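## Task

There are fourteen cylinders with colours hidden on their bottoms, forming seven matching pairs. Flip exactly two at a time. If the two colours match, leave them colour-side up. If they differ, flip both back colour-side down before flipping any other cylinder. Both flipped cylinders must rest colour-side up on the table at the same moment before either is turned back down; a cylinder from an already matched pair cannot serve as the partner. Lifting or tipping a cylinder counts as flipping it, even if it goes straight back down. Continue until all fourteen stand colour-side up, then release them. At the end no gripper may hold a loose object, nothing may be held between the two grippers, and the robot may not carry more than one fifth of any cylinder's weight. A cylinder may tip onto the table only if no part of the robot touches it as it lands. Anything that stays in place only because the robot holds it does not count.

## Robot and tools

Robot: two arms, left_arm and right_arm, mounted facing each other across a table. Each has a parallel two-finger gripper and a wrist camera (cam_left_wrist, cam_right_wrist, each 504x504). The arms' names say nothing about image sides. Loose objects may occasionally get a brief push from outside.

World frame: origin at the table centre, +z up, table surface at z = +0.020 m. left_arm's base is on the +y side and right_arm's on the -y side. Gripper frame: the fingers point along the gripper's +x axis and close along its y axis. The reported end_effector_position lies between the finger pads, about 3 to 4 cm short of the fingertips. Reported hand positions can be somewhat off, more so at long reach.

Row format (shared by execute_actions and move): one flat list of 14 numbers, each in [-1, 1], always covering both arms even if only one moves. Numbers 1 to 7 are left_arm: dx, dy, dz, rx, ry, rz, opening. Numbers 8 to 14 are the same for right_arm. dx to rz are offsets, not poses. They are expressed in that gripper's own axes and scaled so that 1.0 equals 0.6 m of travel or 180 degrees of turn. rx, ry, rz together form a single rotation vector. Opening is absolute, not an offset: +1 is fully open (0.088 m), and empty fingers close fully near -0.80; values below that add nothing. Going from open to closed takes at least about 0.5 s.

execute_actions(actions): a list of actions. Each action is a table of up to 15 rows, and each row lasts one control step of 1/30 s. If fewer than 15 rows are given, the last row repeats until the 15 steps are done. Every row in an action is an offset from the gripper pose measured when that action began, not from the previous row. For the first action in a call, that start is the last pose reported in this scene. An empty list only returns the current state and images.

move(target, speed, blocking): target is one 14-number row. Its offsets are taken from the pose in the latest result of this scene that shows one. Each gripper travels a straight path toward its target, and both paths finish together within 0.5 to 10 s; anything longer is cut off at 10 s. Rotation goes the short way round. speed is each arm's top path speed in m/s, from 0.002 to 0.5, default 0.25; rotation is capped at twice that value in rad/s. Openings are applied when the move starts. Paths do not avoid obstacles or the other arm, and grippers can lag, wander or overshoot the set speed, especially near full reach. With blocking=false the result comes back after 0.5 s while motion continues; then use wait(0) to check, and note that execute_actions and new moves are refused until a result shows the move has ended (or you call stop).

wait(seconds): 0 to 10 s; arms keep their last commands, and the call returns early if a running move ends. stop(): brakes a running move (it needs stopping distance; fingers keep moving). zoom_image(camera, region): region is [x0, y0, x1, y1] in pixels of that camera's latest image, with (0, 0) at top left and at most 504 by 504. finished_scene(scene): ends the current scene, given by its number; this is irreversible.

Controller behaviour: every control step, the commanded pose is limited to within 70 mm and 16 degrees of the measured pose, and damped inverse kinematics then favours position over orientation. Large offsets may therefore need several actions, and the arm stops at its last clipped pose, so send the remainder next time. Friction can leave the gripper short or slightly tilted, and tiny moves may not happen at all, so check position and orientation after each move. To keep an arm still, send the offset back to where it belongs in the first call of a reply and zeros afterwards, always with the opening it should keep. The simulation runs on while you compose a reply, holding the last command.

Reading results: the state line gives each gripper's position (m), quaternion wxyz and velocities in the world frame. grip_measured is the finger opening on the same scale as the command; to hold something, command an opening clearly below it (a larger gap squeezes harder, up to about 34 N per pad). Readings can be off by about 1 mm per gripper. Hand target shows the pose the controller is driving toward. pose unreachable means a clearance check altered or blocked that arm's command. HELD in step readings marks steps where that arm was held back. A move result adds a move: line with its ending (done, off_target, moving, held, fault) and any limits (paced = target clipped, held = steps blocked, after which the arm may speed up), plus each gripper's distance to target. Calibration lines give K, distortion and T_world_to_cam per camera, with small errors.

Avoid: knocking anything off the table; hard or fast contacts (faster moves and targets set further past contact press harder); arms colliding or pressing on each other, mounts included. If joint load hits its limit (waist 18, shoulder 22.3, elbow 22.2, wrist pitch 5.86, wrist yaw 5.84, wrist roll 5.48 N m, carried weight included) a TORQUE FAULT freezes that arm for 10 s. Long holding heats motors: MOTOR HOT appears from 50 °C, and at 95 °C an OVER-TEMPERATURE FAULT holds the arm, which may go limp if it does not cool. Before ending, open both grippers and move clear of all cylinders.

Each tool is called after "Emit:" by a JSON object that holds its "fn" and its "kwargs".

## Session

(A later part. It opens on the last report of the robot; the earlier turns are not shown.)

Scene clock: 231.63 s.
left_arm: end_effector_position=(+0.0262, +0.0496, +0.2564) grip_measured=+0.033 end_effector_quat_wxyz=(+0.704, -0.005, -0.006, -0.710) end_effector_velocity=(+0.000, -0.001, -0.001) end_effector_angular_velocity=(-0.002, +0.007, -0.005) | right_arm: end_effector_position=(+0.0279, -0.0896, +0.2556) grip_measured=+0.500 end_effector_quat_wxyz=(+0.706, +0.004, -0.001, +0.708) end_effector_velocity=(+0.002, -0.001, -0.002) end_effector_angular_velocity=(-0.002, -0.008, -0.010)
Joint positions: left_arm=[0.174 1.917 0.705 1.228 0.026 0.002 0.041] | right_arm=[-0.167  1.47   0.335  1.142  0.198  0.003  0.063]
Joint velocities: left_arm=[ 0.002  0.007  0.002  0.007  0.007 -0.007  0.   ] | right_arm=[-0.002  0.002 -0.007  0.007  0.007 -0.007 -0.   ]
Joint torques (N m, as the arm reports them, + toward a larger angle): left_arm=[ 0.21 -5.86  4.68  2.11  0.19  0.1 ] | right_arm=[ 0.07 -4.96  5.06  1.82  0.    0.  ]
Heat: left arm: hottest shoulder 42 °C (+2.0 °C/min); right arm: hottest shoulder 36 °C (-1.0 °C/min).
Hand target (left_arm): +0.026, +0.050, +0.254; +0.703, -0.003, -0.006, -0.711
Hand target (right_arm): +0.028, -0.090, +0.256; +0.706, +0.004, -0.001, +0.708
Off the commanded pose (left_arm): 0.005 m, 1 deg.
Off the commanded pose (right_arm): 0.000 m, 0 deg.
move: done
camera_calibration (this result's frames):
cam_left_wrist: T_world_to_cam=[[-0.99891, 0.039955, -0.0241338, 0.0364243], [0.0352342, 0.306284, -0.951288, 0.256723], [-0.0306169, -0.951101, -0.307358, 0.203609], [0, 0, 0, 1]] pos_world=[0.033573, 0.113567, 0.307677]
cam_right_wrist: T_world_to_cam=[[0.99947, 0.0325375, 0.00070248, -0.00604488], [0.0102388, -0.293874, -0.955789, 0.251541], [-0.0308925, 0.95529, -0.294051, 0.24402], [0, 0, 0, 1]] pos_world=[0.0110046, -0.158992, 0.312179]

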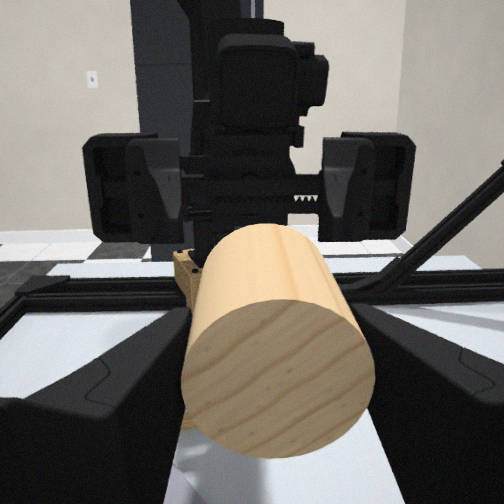

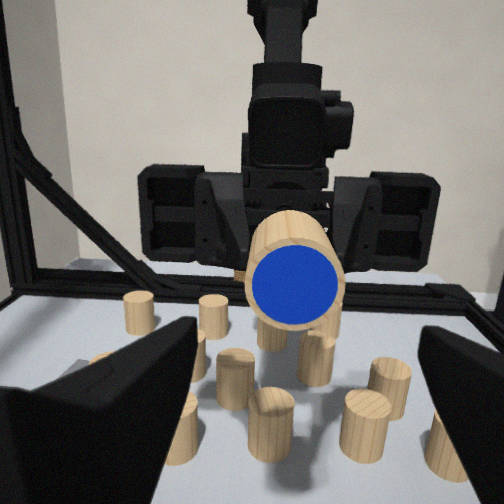

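Emit:
{"fn": "move", "kwargs": {"target": [0,0,0,0,0,0,-0.4,0.112,0.001,0.002,0,0,0,0.5], "speed": 0.12}}

Emit:
{"fn": "move", "kwargs": {"target": [0,0,0,0,0,0,-0.4,0,0,0,0,0,0,-0.4]}}

Emit:
{"fn": "move", "kwargs": {"target": [0,0,0,0,0,0,0.5,0,0,0,0,0,0,-0.4]}}

Emit:
{"fn": "move", "kwargs": {"target": [-0.07,0,0,0,0,0,0.5,0,0,0,0,0,0,-0.4]}}

Emit:
{"fn": "move", "kwargs": {"target": [-0.245,0.092,-0.172,0,0.502,0,0.5,-0.123,0.11,-0.178,0,0.503,0,-0.4]}}

Scene clock: 235.60 s.
left_arm: end_effector_position=(+0.0263, +0.0496, +0.2561) grip_measured=+0.032 end_effector_quat_wxyz=(+0.704, -0.005, -0.006, -0.710) end_effector_velocity=(-0.002, -0.000, -0.003) end_effector_angular_velocity=(+0.017, +0.008, -0.010) | right_arm: end_effector_position=(+0.0267, -0.0258, +0.2587) grip_measured=+0.500 end_effector_quat_wxyz=(+0.706, +0.006, -0.002, +0.708) end_effector_velocity=(-0.003, +0.002, -0.005) end_effector_angular_velocity=(-0.022, -0.011, +0.019)
Joint positions: left_arm=[0.175 1.918 0.705 1.228 0.026 0.002 0.041] | right_arm=[-0.208  1.695  0.579  1.128  0.157  0.003  0.063]
Joint velocities: left_arm=[-0.002 -0.002  0.002 -0.022  0.007 -0.007 -0.   ] | right_arm=[-0.002  0.007  0.007 -0.022 -0.022 -0.007 -0.   ]
Joint torques (N m, as the arm reports them, + toward a larger angle): left_arm=[-0.12 -6.65  5.23  1.7  -0.04  0.  ] | right_arm=[-0.25 -5.46  6.41  1.59 -0.11 -0.02]
Heat: left arm: hottest shoulder 41 °C (+1.0 °C/min); right arm: hottest shoulder 36 °C (-1.0 °C/min).
Hand target (left_arm): +0.026, +0.050, +0.256; +0.704, -0.005, -0.006, -0.710
Hand target (right_arm): +0.027, -0.022, +0.257; +0.706, +0.004, -0.001, +0.708
Off the commanded pose (left_arm): 0.000 m, 0 deg.
Off the commanded pose (right_arm): 0.004 m, 0 deg.
move: done
camera_calibration (this result's frames):
cam_left_wrist: T_world_to_cam=[[-0.99891, 0.0399642, -0.0241176, 0.0365356], [0.0352332, 0.306647, -0.951171, 0.256353], [-0.0306172, -0.950984, -0.307721, 0.20355], [0, 0, 0, 1]] pos_world=[0.0336957, 0.113503, 0.307353]
cam_right_wrist: T_world_to_cam=[[0.999483, 0.0321522, 0.000440689, -0.00684075], [0.0097467, -0.289868, -0.957017, 0.273751], [-0.0306425, 0.956526, -0.290032, 0.18289], [0, 0, 0, 1]] pos_world=[0.00977325, -0.0953674, 0.315031]

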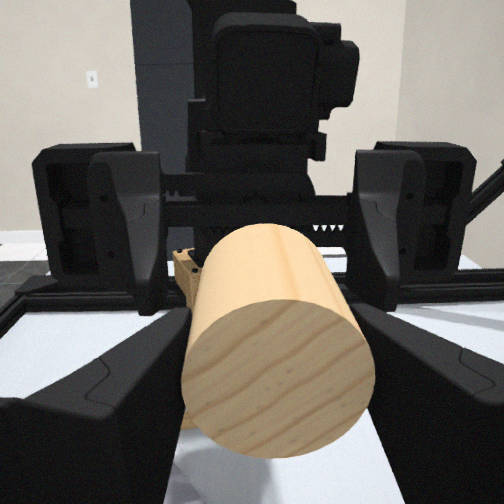

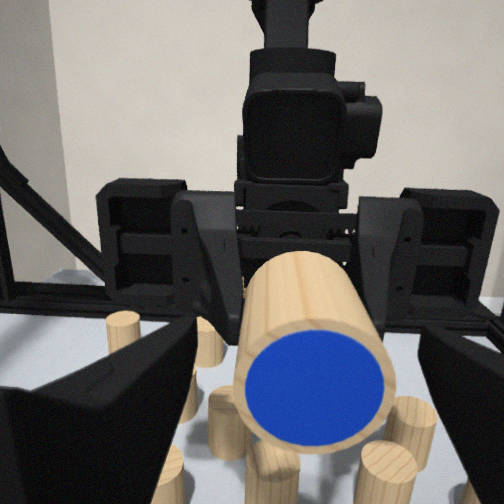

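Scene clock: 236.10 s.
left_arm: end_effector_position=(+0.0262, +0.0496, +0.2561) grip_measured=+0.033 end_effector_quat_wxyz=(+0.704, -0.005, -0.006, -0.710) end_effector_velocity=(-0.002, +0.001, -0.005) end_effector_angular_velocity=(+0.022, +0.008, -0.010) | right_arm: end_effector_position=(+0.0267, -0.0258, +0.2585) grip_measured=+0.024 end_effector_quat_wxyz=(+0.706, +0.005, -0.002, +0.708) end_effector_velocity=(-0.000, +0.000, +0.000) end_effector_angular_velocity=(-0.002, -0.008, +0.005)
Joint positions: left_arm=[0.175 1.918 0.705 1.228 0.026 0.002 0.041] | right_arm=[-0.208  1.696  0.579  1.128  0.157  0.003  0.04 ]
Joint velocities: left_arm=[-0.002 -0.002 -0.002 -0.022  0.007 -0.007  0.   ] | right_arm=[-0.002 -0.002  0.002 -0.007 -0.007 -0.007  0.   ]
Joint torques (N m, as the arm reports them, + toward a larger angle): left_arm=[-0.01 -6.55  5.19  1.76  0.   -0.02] | right_arm=[ 0.05 -6.83  5.21  1.85  0.01  0.01]
Heat: left arm: hottest shoulder 41 °C (+1.0 °C/min); right arm: hottest shoulder 36 °C (-1.0 °C/min).
Hand target (left_arm): +0.026, +0.050, +0.256; +0.704, -0.005, -0.006, -0.710
Hand target (right_arm): +0.027, -0.026, +0.259; +0.706, +0.005, -0.002, +0.708
Off the commanded pose (left_arm): 0.000 m, 0 deg.
Off the commanded pose (right_arm): 0.000 m, 0 deg.
move: done
camera_calibration (this result's frames):
cam_left_wrist: T_world_to_cam=[[-0.998895, 0.0403452, -0.0241233, 0.0364604], [0.0353556, 0.306634, -0.951171, 0.256352], [-0.0309781, -0.950972, -0.307721, 0.203557], [0, 0, 0, 1]] pos_world=[0.0336624, 0.1135, 0.307353]
cam_right_wrist: T_world_to_cam=[[0.999483, 0.0321524, 0.000489487, -0.00684986], [0.00980501, -0.290228, -0.956907, 0.273569], [-0.0306248, 0.956417, -0.290394, 0.182909], [0, 0, 0, 1]] pos_world=[0.00976553, -0.0953196, 0.314899]

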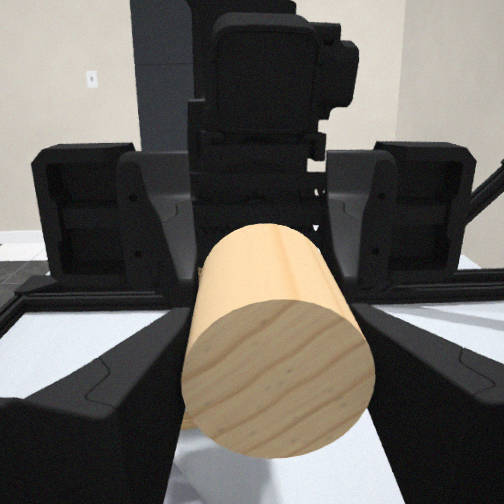

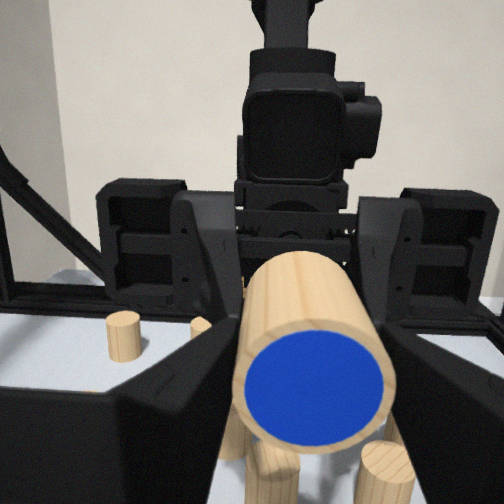

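Scene clock: 236.77 s.
left_arm: end_effector_position=(+0.0261, +0.0496, +0.2561) grip_measured=+0.498 end_effector_quat_wxyz=(+0.704, -0.005, -0.006, -0.710) end_effector_velocity=(+0.002, +0.002, -0.001) end_effector_angular_velocity=(+0.007, +0.008, +0.010) | right_arm: end_effector_position=(+0.0267, -0.0258, +0.2585) grip_measured=+0.024 end_effector_quat_wxyz=(+0.706, +0.005, -0.002, +0.708) end_effector_velocity=(+0.000, -0.001, +0.002) end_effector_angular_velocity=(+0.007, -0.006, +0.005)
Joint positions: left_arm=[0.174 1.918 0.705 1.228 0.026 0.002 0.063] | right_arm=[-0.208  1.696  0.579  1.128  0.157  0.003  0.04 ]
Joint velocities: left_arm=[ 0.002 -0.007 -0.007 -0.007 -0.007 -0.007  0.   ] | right_arm=[-0.002 -0.002 -0.002  0.007 -0.007 -0.007 -0.   ]
Joint torques (N m, as the arm reports them, + toward a larger angle): left_arm=[ 0.   -6.53  5.11  1.73 -0.02 -0.01] | right_arm=[ 0.02 -6.82  5.14  1.85  0.   -0.01]
Heat: left arm: hottest shoulder 41 °C (+1.0 °C/min); right arm: hottest shoulder 36 °C (-1.0 °C/min).
Hand target (left_arm): +0.026, +0.050, +0.256; +0.704, -0.005, -0.006, -0.710
Hand target (right_arm): +0.027, -0.026, +0.259; +0.706, +0.005, -0.002, +0.708
Off the commanded pose (left_arm): 0.000 m, 0 deg.
Off the commanded pose (right_arm): 0.000 m, 0 deg.
move: done
camera_calibration (this result's frames):
cam_left_wrist: T_world_to_cam=[[-0.998879, 0.0407262, -0.0241233, 0.0362621], [0.0354726, 0.30662, -0.951171, 0.256356], [-0.0313409, -0.95096, -0.307721, 0.203559], [0, 0, 0, 1]] pos_world=[0.0335076, 0.113496, 0.307353]
cam_right_wrist: T_world_to_cam=[[0.999483, 0.0321524, 0.000489487, -0.00684986], [0.00980501, -0.290228, -0.956907, 0.273569], [-0.0306248, 0.956417, -0.290394, 0.182909], [0, 0, 0, 1]] pos_world=[0.00976553, -0.0953196, 0.314899]

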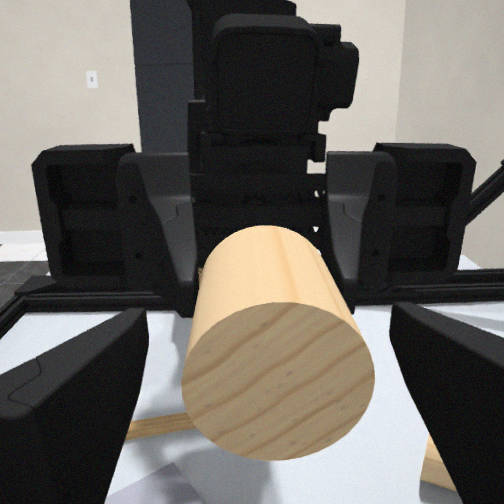

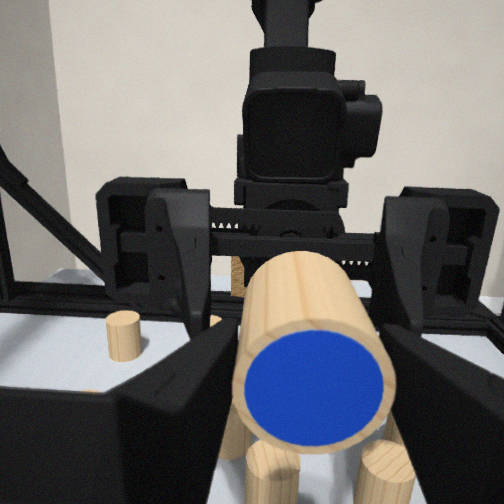

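Scene clock: 237.60 s.
left_arm: end_effector_position=(+0.0257, +0.0896, +0.2521) grip_measured=+0.500 end_effector_quat_wxyz=(+0.704, -0.001, -0.003, -0.710) end_effector_velocity=(-0.000, +0.003, -0.004) end_effector_angular_velocity=(+0.022, +0.022, +0.005) | right_arm: end_effector_position=(+0.0267, -0.0258, +0.2585) grip_measured=+0.024 end_effector_quat_wxyz=(+0.706, +0.005, -0.002, +0.708) end_effector_velocity=(+0.002, -0.000, -0.002) end_effector_angular_velocity=(-0.007, +0.006, +0.000)
Joint positions: left_arm=[0.175 1.82  0.535 1.291 0.026 0.002 0.063] | right_arm=[-0.208  1.696  0.579  1.128  0.157  0.003  0.04 ]
Joint velocities: left_arm=[-0.002 -0.012 -0.012 -0.022 -0.007 -0.022  0.   ] | right_arm=[-0.007 -0.002 -0.002 -0.007 -0.007  0.007 -0.   ]
Joint torques (N m, as the arm reports them, + toward a larger angle): left_arm=[ 0.18 -6.69  4.27  2.04  0.1   0.02] | right_arm=[ 0.07 -6.78  5.21  1.84  0.   -0.02]
Heat: left arm: hottest shoulder 41 °C (+1.0 °C/min); right arm: hottest shoulder 36 °C (-1.0 °C/min).
Hand target (left_arm): +0.026, +0.092, +0.256; +0.704, -0.005, -0.006, -0.710
Hand target (right_arm): +0.027, -0.026, +0.259; +0.706, +0.005, -0.002, +0.708
Off the commanded pose (left_arm): 0.004 m, 1 deg.
Off the commanded pose (right_arm): 0.000 m, 0 deg.
move: done
camera_calibration (this result's frames):
cam_left_wrist: T_world_to_cam=[[-0.998914, 0.0401825, -0.0235894, 0.0340795], [0.0350798, 0.315341, -0.94833, 0.238851], [-0.0306675, -0.948127, -0.316408, 0.242314], [0, 0, 0, 1]] pos_world=[0.0330948, 0.153055, 0.303984]
cam_right_wrist: T_world_to_cam=[[0.999483, 0.0321524, 0.000489487, -0.00684986], [0.00980501, -0.290228, -0.956907, 0.273569], [-0.0306248, 0.956417, -0.290394, 0.182909], [0, 0, 0, 1]] pos_world=[0.00976553, -0.0953196, 0.314899]

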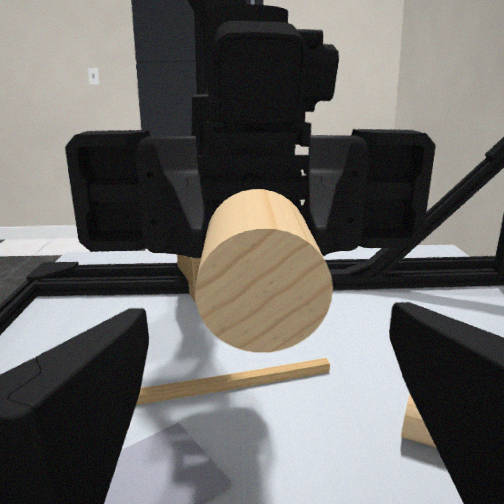

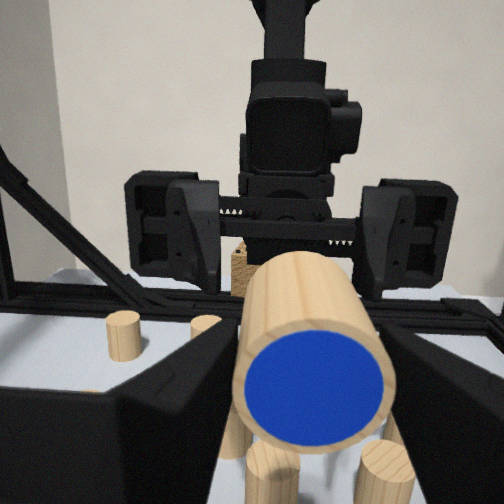

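Scene clock: 241.17 s.
left_arm: end_effector_position=(+0.0795, +0.2366, +0.1475) grip_measured=+0.500 end_effector_quat_wxyz=(+0.499, +0.497, +0.501, -0.503) end_effector_velocity=(+0.001, +0.003, +0.001) end_effector_angular_velocity=(+0.018, -0.004, -0.005) | right_arm: end_effector_position=(-0.0367, -0.0999, +0.1524) grip_measured=+0.024 end_effector_quat_wxyz=(+0.504, -0.499, +0.497, +0.501) end_effector_velocity=(-0.002, -0.002, +0.006) end_effector_angular_velocity=(-0.018, +0.017, -0.010)
Joint positions: left_arm=[ 0.362  1.724  1.041 -0.885  0.008  0.205  0.063] | right_arm=[-0.068  1.978  1.497 -1.084  0.007  0.301  0.04 ]
Joint velocities: left_arm=[ 0.002  0.002  0.007 -0.022 -0.007  0.007 -0.   ] | right_arm=[-0.002 -0.002  0.022 -0.037 -0.022  0.007 -0.001]
Joint torques (N m, as the arm reports them, + toward a larger angle): left_arm=[ 0.21 -4.8   6.66  0.01 -0.21  0.12] | right_arm=[ 0.29 -7.79  7.07 -0.1  -0.12  0.16]
Heat: left arm: hottest shoulder 41 °C (+2.0 °C/min); right arm: hottest shoulder 36 °C (-1.0 °C/min).
Hand target (left_arm): +0.082, +0.235, +0.148; +0.500, +0.500, +0.500, -0.500
Hand target (right_arm): -0.039, -0.098, +0.150; +0.502, -0.499, +0.500, +0.499
Off the commanded pose (left_arm): 0.003 m, 1 deg.
Off the commanded pose (right_arm): 0.003 m, 1 deg.
move: done
camera_calibration (this result's frames):
cam_left_wrist: T_world_to_cam=[[-0.999008, 0.0211498, 0.039196, 0.0747024], [0.0325155, 0.947755, 0.317338, -0.244707], [-0.0304366, 0.318297, -0.947502, 0.143688], [0, 0, 0, 1]] pos_world=[0.0869584, 0.184607, 0.210871]
cam_right_wrist: T_world_to_cam=[[0.999701, 0.00493838, -0.0239524, 0.0599109], [0.0117238, -0.9563, 0.292152, -0.105742], [-0.021463, -0.292346, -0.956072, 0.198113], [0, 0, 0, 1]] pos_world=[-0.0544012, -0.0434995, 0.221738]

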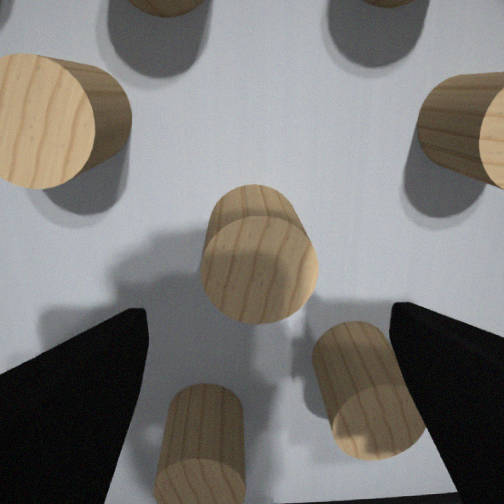

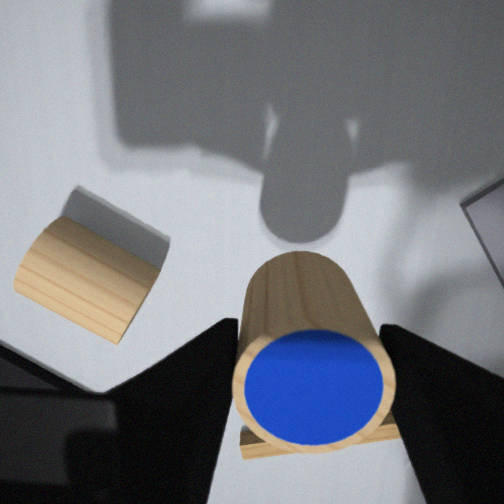

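Emit:
{"fn": "move", "kwargs": {"target": [0.103,0.002,0,0,0,0,0.5,0.11,0,0,0,0,0,-0.4], "speed": 0.07}}

Emit:
{"fn": "move", "kwargs": {"target": [0,0,0,0,0,0,-0.4,0,0,0,0,0,0,0.5]}}

Emit:
{"fn": "move", "kwargs": {"target": [-0.16,0,0,0,0,0,-0.4,-0.1,0,0,0,0,0,0.5]}}

Emit:
{"fn": "move", "kwargs": {"target": [-0.12,-0.088,0.315,0,-0.504,0,-0.4,-0.155,-0.108,0.012,0,-0.492,0,0.5]}}

Scene clock: 245.13 s.
left_arm: end_effector_position=(+0.0803, +0.2345, +0.0891) grip_measured=+0.500 end_effector_quat_wxyz=(+0.502, +0.495, +0.498, -0.504) end_effector_velocity=(+0.000, -0.000, -0.001) end_effector_angular_velocity=(-0.001, -0.008, +0.005) | right_arm: end_effector_position=(-0.0380, -0.0960, +0.0961) grip_measured=+0.024 end_effector_quat_wxyz=(+0.507, -0.492, +0.493, +0.508) end_effector_velocity=(-0.001, -0.004, -0.001) end_effector_angular_velocity=(-0.018, +0.017, +0.005)
Joint positions: left_arm=[ 0.363  1.851  0.926 -0.634  0.007  0.205  0.063] | right_arm=[-0.068  2.048  1.363 -0.858  0.007  0.301  0.04 ]
Joint velocities: left_arm=[-0.002  0.002 -0.002  0.007 -0.007 -0.007 -0.   ] | right_arm=[-0.002 -0.002 -0.007 -0.007 -0.022 -0.007 -0.   ]
Joint torques (N m, as the arm reports them, + toward a larger angle): left_arm=[ 0.2  -5.05  4.34  0.49  0.03  0.13] | right_arm=[-0.08 -7.58  3.65  0.93  0.03 -0.05]
Heat: left arm: hottest shoulder 41 °C (+2.0 °C/min); right arm: hottest shoulder 37 °C (+0.0 °C/min).
Hand target (left_arm): +0.081, +0.237, +0.086; +0.499, +0.497, +0.501, -0.503
Hand target (right_arm): -0.036, -0.100, +0.087; +0.503, -0.499, +0.497, +0.501
Off the commanded pose (left_arm): 0.004 m, 1 deg.
Off the commanded pose (right_arm): 0.010 m, 1 deg.
move: off_target (right_arm)
camera_calibration (this result's frames):
cam_left_wrist: T_world_to_cam=[[-0.999109, 0.0207225, 0.0367649, 0.0781876], [0.0310851, 0.950562, 0.308974, -0.224036], [-0.0285446, 0.309842, -0.95036, 0.0910816], [0, 0, 0, 1]] pos_world=[0.087682, 0.183119, 0.152907]
cam_right_wrist: T_world_to_cam=[[0.999507, 0.00550511, -0.0309028, 0.0605851], [0.0137301, -0.961999, 0.272709, -0.0841443], [-0.0282271, -0.272999, -0.9616, 0.147489], [0, 0, 0, 1]] pos_world=[-0.0552367, -0.041016, 0.166644]

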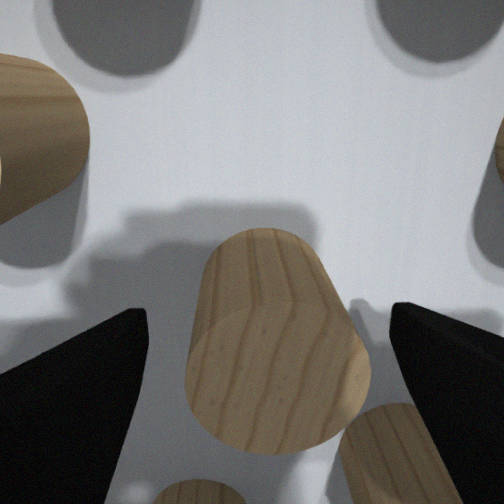

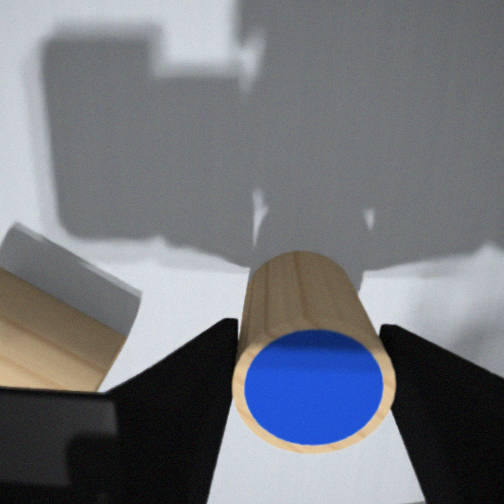

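Scene clock: 245.80 s.
left_arm: end_effector_position=(+0.0801, +0.2346, +0.0890) grip_measured=+0.033 end_effector_quat_wxyz=(+0.502, +0.495, +0.499, -0.504) end_effector_velocity=(-0.004, +0.002, +0.000) end_effector_angular_velocity=(+0.006, +0.009, -0.015) | right_arm: end_effector_position=(-0.0381, -0.0956, +0.0961) grip_measured=+0.498 end_effector_quat_wxyz=(+0.507, -0.492, +0.493, +0.508) end_effector_velocity=(+0.000, -0.002, +0.000) end_effector_angular_velocity=(-0.009, +0.005, +0.005)
Joint positions: left_arm=[ 0.363  1.851  0.926 -0.634  0.008  0.205  0.041] | right_arm=[-0.068  2.048  1.363 -0.856  0.007  0.301  0.063]
Joint velocities: left_arm=[-0.007 -0.002 -0.002 -0.007  0.007  0.007 -0.   ] | right_arm=[-0.002 -0.002 -0.002 -0.007 -0.007 -0.007  0.001]
Joint torques (N m, as the arm reports them, + toward a larger angle): left_arm=[ 0.07 -5.79  4.86  0.28 -0.02  0.03] | right_arm=[ 0.06 -9.42  5.17  0.03  0.01 -0.02]
Heat: left arm: hottest shoulder 41 °C (+2.0 °C/min); right arm: hottest shoulder 37 °C (+0.0 °C/min).
Hand target (left_arm): +0.080, +0.235, +0.089; +0.502, +0.495, +0.498, -0.504
Hand target (right_arm): -0.038, -0.096, +0.096; +0.507, -0.492, +0.493, +0.508
Off the commanded pose (left_arm): 0.000 m, 0 deg.
Off the commanded pose (right_arm): 0.000 m, 0 deg.
move: done
camera_calibration (this result's frames):
cam_left_wrist: T_world_to_cam=[[-0.999064, 0.0207301, 0.0379649, 0.0778781], [0.0314676, 0.950519, 0.309069, -0.224137], [-0.0296794, 0.309974, -0.950282, 0.0910256], [0, 0, 0, 1]] pos_world=[0.0875598, 0.183216, 0.152817]
cam_right_wrist: T_world_to_cam=[[0.99949, 0.00556191, -0.0314576, 0.0607646], [0.0138838, -0.962494, 0.270948, -0.083636], [-0.0287707, -0.271246, -0.96208, 0.147798], [0, 0, 0, 1]] pos_world=[-0.0553201, -0.0407473, 0.166766]

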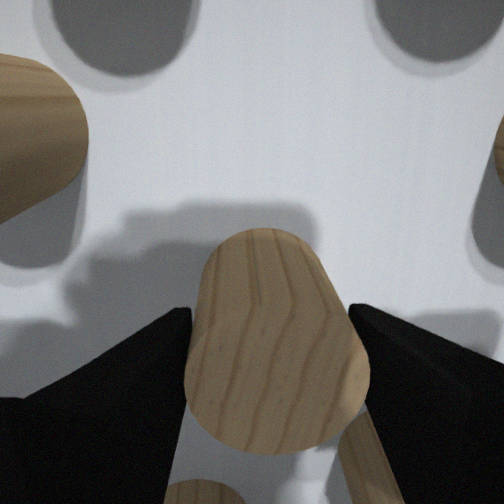

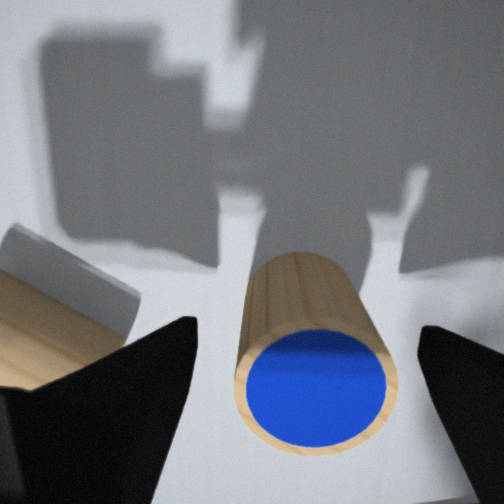

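Scene clock: 246.70 s.
left_arm: end_effector_position=(+0.0794, +0.2380, +0.1793) grip_measured=+0.033 end_effector_quat_wxyz=(+0.497, +0.498, +0.504, -0.501) end_effector_velocity=(+0.001, +0.003, +0.001) end_effector_angular_velocity=(+0.018, -0.004, +0.024) | right_arm: end_effector_position=(-0.0368, -0.0998, +0.1510) grip_measured=+0.500 end_effector_quat_wxyz=(+0.505, -0.496, +0.495, +0.504) end_effector_velocity=(+0.000, -0.001, +0.001) end_effector_angular_velocity=(-0.005, +0.006, +0.020)
Joint positions: left_arm=[ 0.363  1.68   1.126 -1.022  0.008  0.205  0.041] | right_arm=[-0.068  1.972  1.484 -1.067  0.007  0.301  0.063]
Joint velocities: left_arm=[ 0.002  0.002  0.007 -0.022 -0.007 -0.022 -0.   ] | right_arm=[-0.002 -0.002  0.002 -0.007 -0.007 -0.022  0.   ]
Joint torques (N m, as the arm reports them, + toward a larger angle): left_arm=[-0.01 -6.59  6.92  0.03 -0.01  0.01] | right_arm=[ 0.17 -9.89  6.8  -0.01  0.01  0.01]
Heat: left arm: hottest shoulder 41 °C (+2.0 °C/min); right arm: hottest shoulder 37 °C (+0.0 °C/min).
Hand target (left_arm): +0.080, +0.235, +0.185; +0.502, +0.495, +0.499, -0.504
Hand target (right_arm): -0.038, -0.097, +0.156; +0.507, -0.492, +0.493, +0.508
Off the commanded pose (left_arm): 0.006 m, 1 deg.
Off the commanded pose (right_arm): 0.006 m, 1 deg.
move: done
camera_calibration (this result's frames):
cam_left_wrist: T_world_to_cam=[[-0.998924, 0.0200598, 0.0418211, 0.0731435], [0.0325824, 0.945193, 0.324883, -0.256842], [-0.0330119, 0.325896, -0.944829, 0.171318], [0, 0, 0, 1]] pos_world=[0.0870888, 0.185466, 0.24225]
cam_right_wrist: T_world_to_cam=[[0.999616, 0.00515558, -0.0272385, 0.06054], [0.0126913, -0.95865, 0.284305, -0.104263], [-0.0246464, -0.284541, -0.958347, 0.197816], [0, 0, 0, 1]] pos_world=[-0.0543181, -0.0439774, 0.220868]

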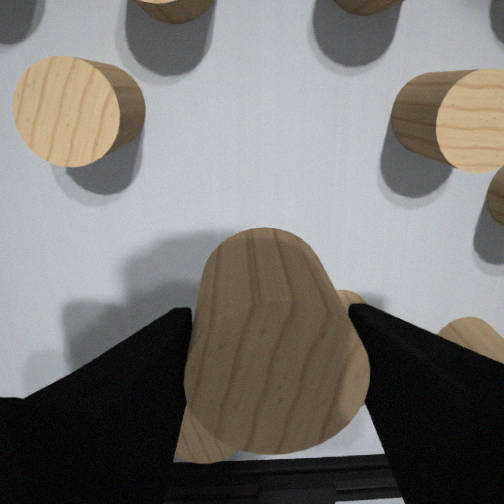

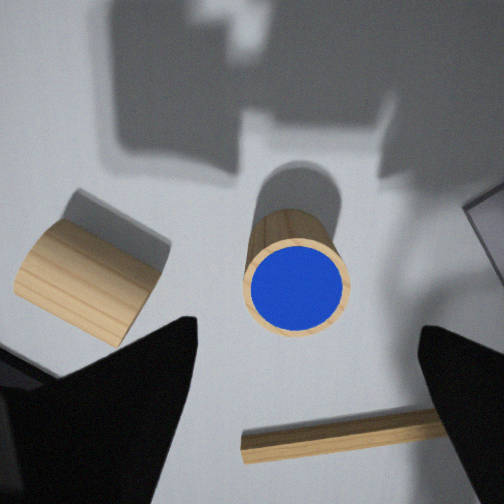

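Scene clock: 250.40 s.
left_arm: end_effector_position=(+0.0270, +0.0522, +0.2489) grip_measured=+0.032 end_effector_quat_wxyz=(+0.704, -0.000, +0.002, -0.711) end_effector_velocity=(-0.000, -0.001, -0.001) end_effector_angular_velocity=(-0.003, -0.007, +0.005) | right_arm: end_effector_position=(+0.0270, -0.0925, +0.2522) grip_measured=+0.500 end_effector_quat_wxyz=(+0.705, +0.010, +0.002, +0.709) end_effector_velocity=(+0.002, -0.001, -0.004) end_effector_angular_velocity=(-0.007, -0.023, -0.010)
Joint positions: left_arm=[ 0.178  1.924  0.691  1.23   0.031 -0.003  0.041] | right_arm=[-0.162  1.481  0.317  1.174  0.2    0.015  0.063]
Joint velocities: left_arm=[-0.002  0.007  0.002  0.007 -0.007  0.007 -0.   ] | right_arm=[-0.002  0.007 -0.007  0.007  0.007 -0.022 -0.   ]
Joint torques (N m, as the arm reports them, + toward a larger angle): left_arm=[-0.32 -5.94  6.26  2.14 -0.22 -0.1 ] | right_arm=[-0.27 -4.02  3.41  1.99 -0.13 -0.16]
Heat: left arm: hottest shoulder 40 °C (+1.0 °C/min); right arm: hottest shoulder 37 °C (+0.0 °C/min).
Hand target (left_arm): +0.027, +0.050, +0.251; +0.705, -0.005, -0.000, -0.709
Hand target (right_arm): +0.028, -0.094, +0.245; +0.705, -0.001, +0.005, +0.709
Off the commanded pose (left_arm): 0.004 m, 1 deg.
Off the commanded pose (right_arm): 0.008 m, 2 deg.
move: done
camera_calibration (this result's frames):
cam_left_wrist: T_world_to_cam=[[-0.998942, 0.0422787, -0.0181058, 0.035393], [0.0308375, 0.323628, -0.945682, 0.246573], [-0.0341227, -0.945239, -0.324589, 0.2079], [0, 0, 0, 1]] pos_world=[0.0348459, 0.115221, 0.301303]
cam_right_wrist: T_world_to_cam=[[0.999307, 0.035324, -0.0117171, -0.00164624], [-0.000942906, -0.290704, -0.956813, 0.248347], [-0.0372046, 0.956161, -0.290469, 0.245103], [0, 0, 0, 1]] pos_world=[0.0109982, -0.162105, 0.308797]

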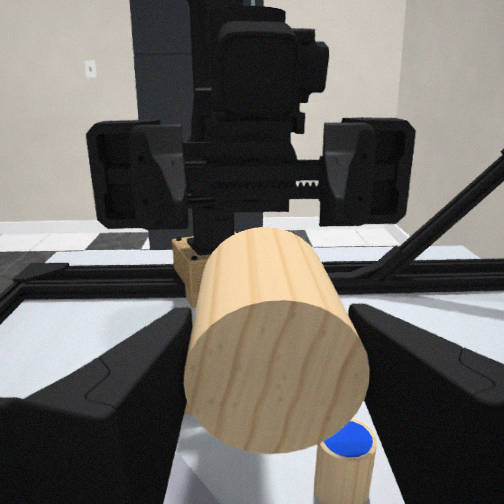

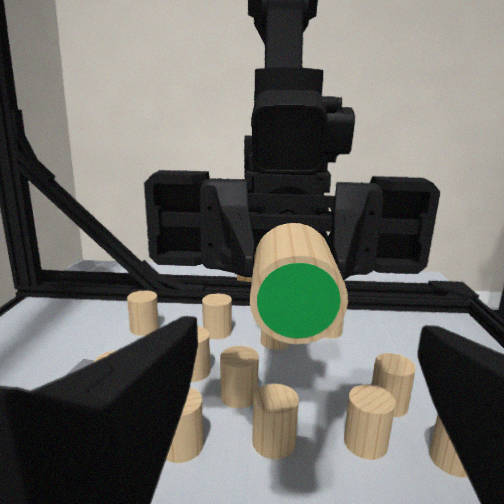

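Emit:
{"fn": "move", "kwargs": {"target": [0,0,0,0,0,0,-0.4,0.121,-0.002,-0.009,-0.006,0,0,0.5], "speed": 0.12}}

Emit:
{"fn": "move", "kwargs": {"target": [0,0,0,0,0,0,-0.4,0,0,0,0,0,0,-0.4]}}

Emit:
{"fn": "move", "kwargs": {"target": [0,0,0,0,0,0,0.5,0,0,0,0,0,0,-0.4]}}

Emit:
{"fn": "move", "kwargs": {"target": [-0.11,0,0.008,0,-0.004,0,0.5,0,0,0,0,0,0,-0.4]}}

Emit:
{"fn": "move", "kwargs": {"target": [0,0,0,0,0,0,0.5,-0.195,0.003,-0.178,0,0.505,0,-0.4]}}

Scene clock: 254.67 s.
left_arm: end_effector_position=(+0.0271, +0.0521, +0.2487) grip_measured=+0.033 end_effector_quat_wxyz=(+0.704, -0.000, +0.002, -0.711) end_effector_velocity=(-0.000, +0.001, -0.001) end_effector_angular_velocity=(+0.007, -0.007, +0.005) | right_arm: end_effector_position=(+0.0273, -0.0231, +0.2493) grip_measured=+0.500 end_effector_quat_wxyz=(+0.705, +0.007, -0.003, +0.709) end_effector_velocity=(+0.002, +0.002, +0.001) end_effector_angular_velocity=(+0.007, -0.021, -0.010)
Joint positions: left_arm=[ 0.178  1.925  0.691  1.231  0.031 -0.004  0.041] | right_arm=[-0.213  1.745  0.576  1.184  0.15   0.003  0.063]
Joint velocities: left_arm=[-0.002 -0.002 -0.002 -0.007 -0.007  0.007 -0.   ] | right_arm=[-0.002  0.007  0.007  0.007  0.007 -0.022 -0.   ]
Joint torques (N m, as the arm reports them, + toward a larger angle): left_arm=[ 0.06 -6.6   5.04  1.66 -0.03  0.01] | right_arm=[-0.2  -5.59  6.52  1.66 -0.06 -0.19]
Heat: left arm: hottest shoulder 40 °C (+1.0 °C/min); right arm: hottest shoulder 37 °C (+0.0 °C/min).
Hand target (left_arm): +0.027, +0.052, +0.249; +0.704, -0.000, +0.002, -0.711
Hand target (right_arm): +0.028, -0.020, +0.247; +0.705, +0.003, -0.004, +0.709
Off the commanded pose (left_arm): 0.000 m, 0 deg.
Off the commanded pose (right_arm): 0.004 m, 0 deg.
move: done
camera_calibration (this result's frames):
cam_left_wrist: T_world_to_cam=[[-0.998949, 0.0422777, -0.0177245, 0.0353024], [0.0304764, 0.323631, -0.945692, 0.246426], [-0.0342454, -0.945238, -0.324579, 0.207717], [0, 0, 0, 1]] pos_world=[0.0348685, 0.115098, 0.30109]
cam_right_wrist: T_world_to_cam=[[0.999394, 0.0348139, 0.000446683, -0.00745115], [0.0103986, -0.286217, -0.958108, 0.265922], [-0.0332276, 0.957532, -0.286406, 0.176807], [0, 0, 0, 1]] pos_world=[0.0105563, -0.0929273, 0.305424]

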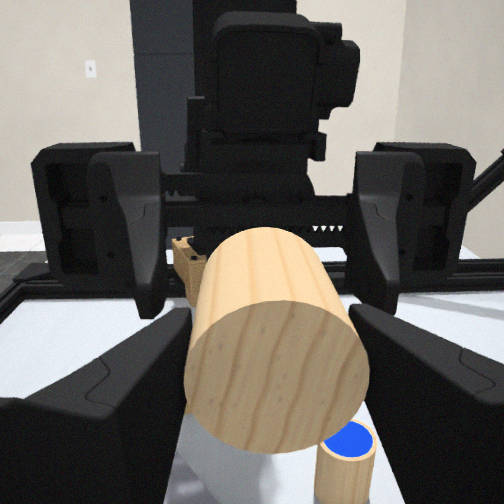

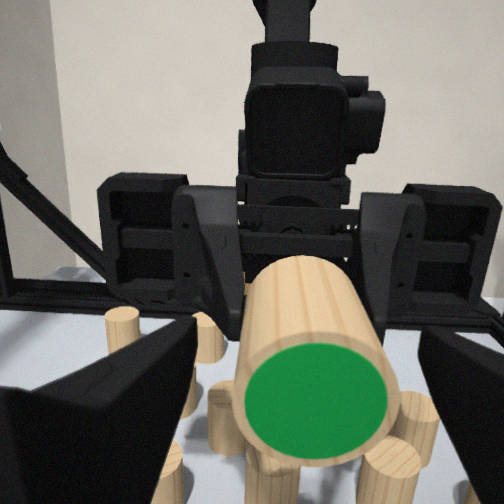

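Scene clock: 255.17 s.
left_arm: end_effector_position=(+0.0269, +0.0521, +0.2487) grip_measured=+0.033 end_effector_quat_wxyz=(+0.703, -0.000, +0.002, -0.711) end_effector_velocity=(-0.002, +0.002, -0.003) end_effector_angular_velocity=(+0.012, +0.008, +0.000) | right_arm: end_effector_position=(+0.0274, -0.0231, +0.2493) grip_measured=+0.022 end_effector_quat_wxyz=(+0.705, +0.007, -0.003, +0.709) end_effector_velocity=(-0.002, -0.001, -0.001) end_effector_angular_velocity=(-0.007, +0.006, +0.020)
Joint positions: left_arm=[ 0.178  1.925  0.691  1.231  0.031 -0.004  0.041] | right_arm=[-0.213  1.745  0.576  1.184  0.15   0.003  0.04 ]
Joint velocities: left_arm=[-0.007 -0.002 -0.007 -0.007 -0.007 -0.007 -0.   ] | right_arm=[-0.002 -0.002 -0.002 -0.007 -0.022  0.007 -0.   ]
Joint torques (N m, as the arm reports them, + toward a larger angle): left_arm=[-0.08 -6.52  5.08  1.75  0.    0.03] | right_arm=[ 0.07 -6.97  4.93  1.84  0.   -0.02]
Heat: left arm: hottest shoulder 40 °C (+1.0 °C/min); right arm: hottest shoulder 37 °C (+0.0 °C/min).
Hand target (left_arm): +0.027, +0.052, +0.249; +0.704, -0.000, +0.002, -0.711
Hand target (right_arm): +0.027, -0.023, +0.249; +0.705, +0.007, -0.003, +0.709
Off the commanded pose (left_arm): 0.000 m, 0 deg.
Off the commanded pose (right_arm): 0.000 m, 0 deg.
move: done
camera_calibration (this result's frames):
cam_left_wrist: T_world_to_cam=[[-0.998932, 0.0426587, -0.0177245, 0.0351041], [0.0305998, 0.32362, -0.945692, 0.24643], [-0.034606, -0.945225, -0.324579, 0.207718], [0, 0, 0, 1]] pos_world=[0.0347142, 0.115094, 0.30109]
cam_right_wrist: T_world_to_cam=[[0.999407, 0.0344326, 0.000446683, -0.0076254], [0.0102894, -0.286221, -0.958108, 0.265928], [-0.0328623, 0.957545, -0.286406, 0.176786], [0, 0, 0, 1]] pos_world=[0.0106942, -0.0929038, 0.305424]

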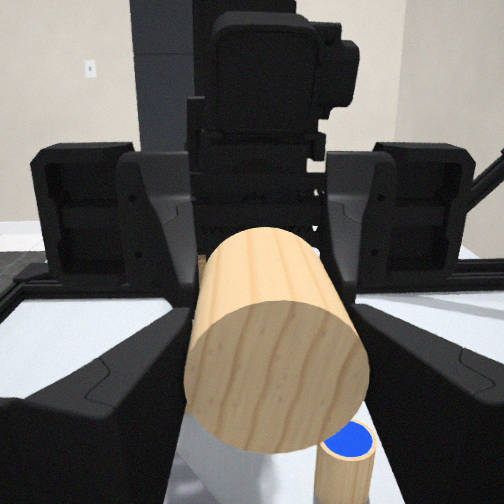

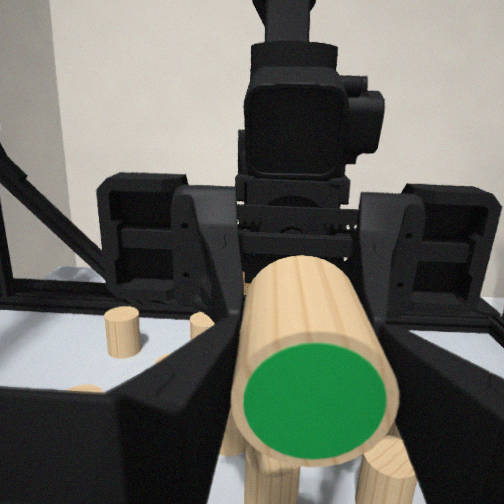

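Scene clock: 255.83 s.
left_arm: end_effector_position=(+0.0269, +0.0521, +0.2487) grip_measured=+0.498 end_effector_quat_wxyz=(+0.703, -0.000, +0.002, -0.711) end_effector_velocity=(-0.000, +0.001, -0.001) end_effector_angular_velocity=(+0.007, -0.007, +0.005) | right_arm: end_effector_position=(+0.0274, -0.0231, +0.2493) grip_measured=+0.022 end_effector_quat_wxyz=(+0.705, +0.007, -0.003, +0.709) end_effector_velocity=(-0.004, -0.001, -0.005) end_effector_angular_velocity=(-0.022, -0.011, +0.024)
Joint positions: left_arm=[ 0.178  1.925  0.691  1.231  0.031 -0.003  0.063] | right_arm=[-0.213  1.745  0.576  1.184  0.15   0.003  0.04 ]
Joint velocities: left_arm=[-0.002 -0.002 -0.002 -0.007 -0.007  0.007  0.001] | right_arm=[ 0.002 -0.002 -0.002 -0.022 -0.022 -0.007 -0.   ]
Joint torques (N m, as the arm reports them, + toward a larger angle): left_arm=[-0.08 -6.59  5.    1.76  0.    0.03] | right_arm=[ 0.05 -6.95  4.89  1.84  0.   -0.01]
Heat: left arm: hottest shoulder 40 °C (+1.0 °C/min); right arm: hottest shoulder 37 °C (+0.0 °C/min).
Hand target (left_arm): +0.027, +0.052, +0.249; +0.703, -0.000, +0.002, -0.711
Hand target (right_arm): +0.027, -0.023, +0.249; +0.705, +0.007, -0.003, +0.709
Off the commanded pose (left_arm): 0.000 m, 0 deg.
Off the commanded pose (right_arm): 0.000 m, 0 deg.
move: done
camera_calibration (this result's frames):
cam_left_wrist: T_world_to_cam=[[-0.998926, 0.0426598, -0.0181058, 0.0351987], [0.0309609, 0.323616, -0.945682, 0.246418], [-0.0344833, -0.945226, -0.324589, 0.207717], [0, 0, 0, 1]] pos_world=[0.0346943, 0.115094, 0.301093]
cam_right_wrist: T_world_to_cam=[[0.999407, 0.0344326, 0.000446683, -0.0076254], [0.0102894, -0.286221, -0.958108, 0.265928], [-0.0328623, 0.957545, -0.286406, 0.176786], [0, 0, 0, 1]] pos_world=[0.0106942, -0.0929038, 0.305424]

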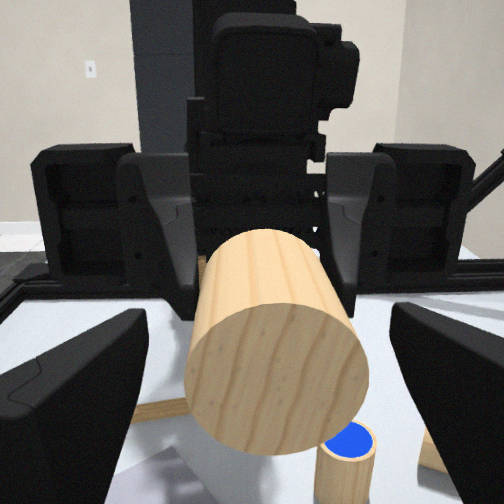

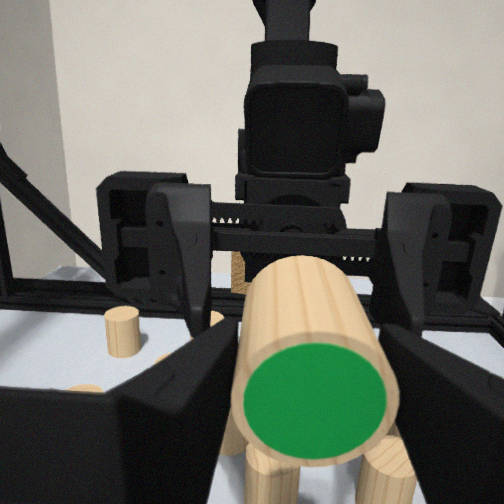

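Scene clock: 256.73 s.
left_arm: end_effector_position=(+0.0272, +0.1161, +0.2510) grip_measured=+0.500 end_effector_quat_wxyz=(+0.705, -0.002, +0.001, -0.709) end_effector_velocity=(+0.000, +0.002, +0.001) end_effector_angular_velocity=(+0.002, +0.007, +0.005) | right_arm: end_effector_position=(+0.0274, -0.0231, +0.2493) grip_measured=+0.022 end_effector_quat_wxyz=(+0.705, +0.007, -0.003, +0.709) end_effector_velocity=(+0.000, -0.001, -0.001) end_effector_angular_velocity=(-0.007, -0.009, +0.005)
Joint positions: left_arm=[ 0.182  1.746  0.427  1.32   0.031 -0.003  0.063] | right_arm=[-0.213  1.745  0.576  1.184  0.15   0.003  0.04 ]
Joint velocities: left_arm=[-0.002 -0.012 -0.007 -0.007 -0.007 -0.007 -0.   ] | right_arm=[-0.002 -0.002 -0.002 -0.007 -0.007 -0.007 -0.   ]
Joint torques (N m, as the arm reports them, + toward a larger angle): left_arm=[-0.01 -6.07  4.24  2.01  0.22  0.01] | right_arm=[ 0.06 -6.99  4.95  1.85 -0.01 -0.01]
Heat: left arm: hottest shoulder 40 °C (+1.0 °C/min); right arm: hottest shoulder 37 °C (+0.0 °C/min).
Hand target (left_arm): +0.027, +0.118, +0.254; +0.704, -0.005, -0.002, -0.711
Hand target (right_arm): +0.027, -0.023, +0.249; +0.705, +0.007, -0.003, +0.709
Off the commanded pose (left_arm): 0.003 m, 1 deg.
Off the commanded pose (right_arm): 0.000 m, 0 deg.
move: done
camera_calibration (this result's frames):
cam_left_wrist: T_world_to_cam=[[-0.999094, 0.0383912, -0.0183723, 0.0334312], [0.0297025, 0.319773, -0.947028, 0.22872], [-0.0304826, -0.946716, -0.320624, 0.268035], [0, 0, 0, 1]] pos_world=[0.0347777, 0.179331, 0.303157]
cam_right_wrist: T_world_to_cam=[[0.999407, 0.0344326, 0.000446683, -0.0076254], [0.0102894, -0.286221, -0.958108, 0.265928], [-0.0328623, 0.957545, -0.286406, 0.176786], [0, 0, 0, 1]] pos_world=[0.0106942, -0.0929038, 0.305424]

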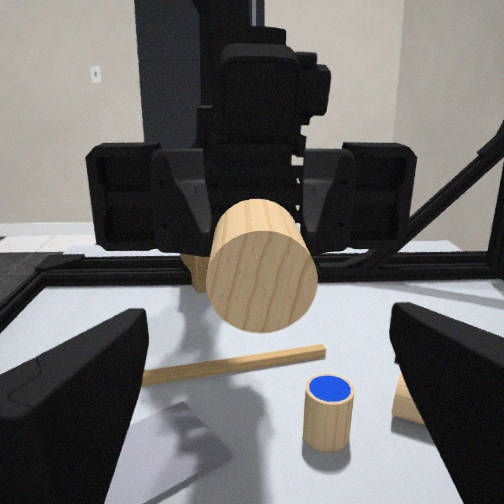

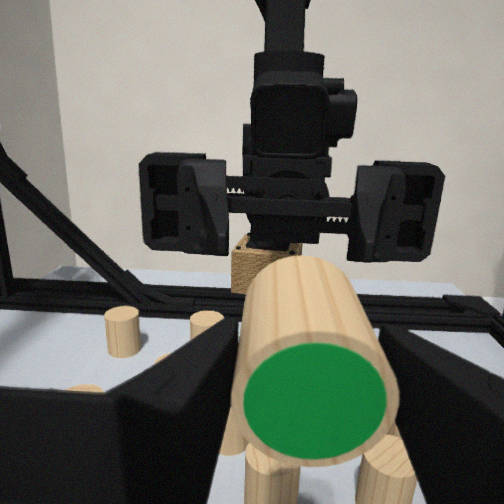

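Scene clock: 260.33 s.
left_arm: end_effector_position=(+0.0272, +0.1162, +0.2509) grip_measured=+0.500 end_effector_quat_wxyz=(+0.705, -0.001, +0.001, -0.709) end_effector_velocity=(+0.002, +0.001, -0.005) end_effector_angular_velocity=(+0.017, +0.022, +0.020) | right_arm: end_effector_position=(+0.0265, -0.1403, +0.1415) grip_measured=+0.022 end_effector_quat_wxyz=(+0.502, -0.501, +0.496, +0.501) end_effector_velocity=(-0.002, +0.000, +0.003) end_effector_angular_velocity=(-0.008, +0.006, +0.024)
Joint positions: left_arm=[ 0.182  1.746  0.427  1.32   0.031 -0.003  0.063] | right_arm=[-0.22   1.798  1.211 -0.98   0.007  0.144  0.04 ]
Joint velocities: left_arm=[-0.002  0.002 -0.007 -0.007 -0.022 -0.022 -0.   ] | right_arm=[ 0.002  0.002  0.017 -0.022 -0.007 -0.022  0.   ]
Joint torques (N m, as the arm reports them, + toward a larger angle): left_arm=[ 0.07 -5.18  4.82  1.72 -0.02  0.01] | right_arm=[-0.21 -6.29  6.89 -0.07 -0.17  0.07]
Heat: left arm: hottest shoulder 40 °C (+1.0 °C/min); right arm: hottest shoulder 37 °C (-1.0 °C/min).
Hand target (left_arm): +0.027, +0.116, +0.251; +0.705, -0.002, +0.001, -0.709
Hand target (right_arm): +0.027, -0.138, +0.141; +0.501, -0.501, +0.499, +0.499
Off the commanded pose (left_arm): 0.000 m, 0 deg.
Off the commanded pose (right_arm): 0.002 m, 1 deg.
move: done
camera_calibration (this result's frames):
cam_left_wrist: T_world_to_cam=[[-0.999094, 0.0383982, -0.0183481, 0.0334165], [0.0296934, 0.320134, -0.946907, 0.228499], [-0.0304857, -0.946594, -0.320984, 0.26815], [0, 0, 0, 1]] pos_world=[0.0347761, 0.179396, 0.303052]
cam_right_wrist: T_world_to_cam=[[0.999707, 0.00942653, -0.0222954, -0.00291978], [0.0155984, -0.955197, 0.295559, -0.142387], [-0.0185104, -0.295821, -0.955064, 0.176527], [0, 0, 0, 1]] pos_world=[0.00840752, -0.08376, 0.210614]

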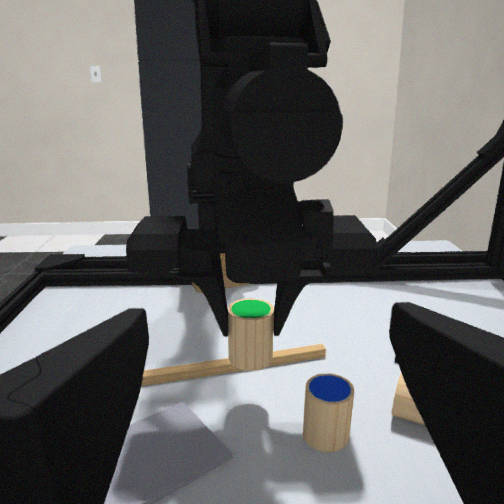

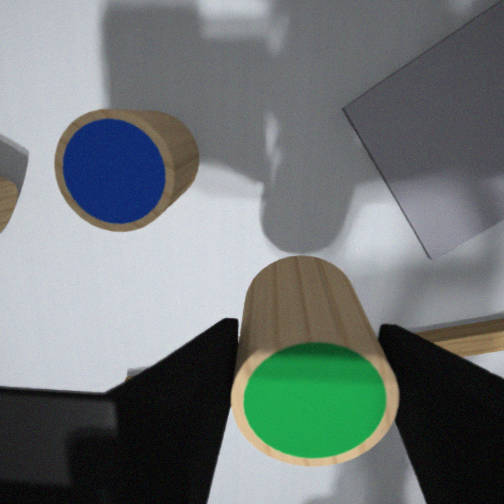

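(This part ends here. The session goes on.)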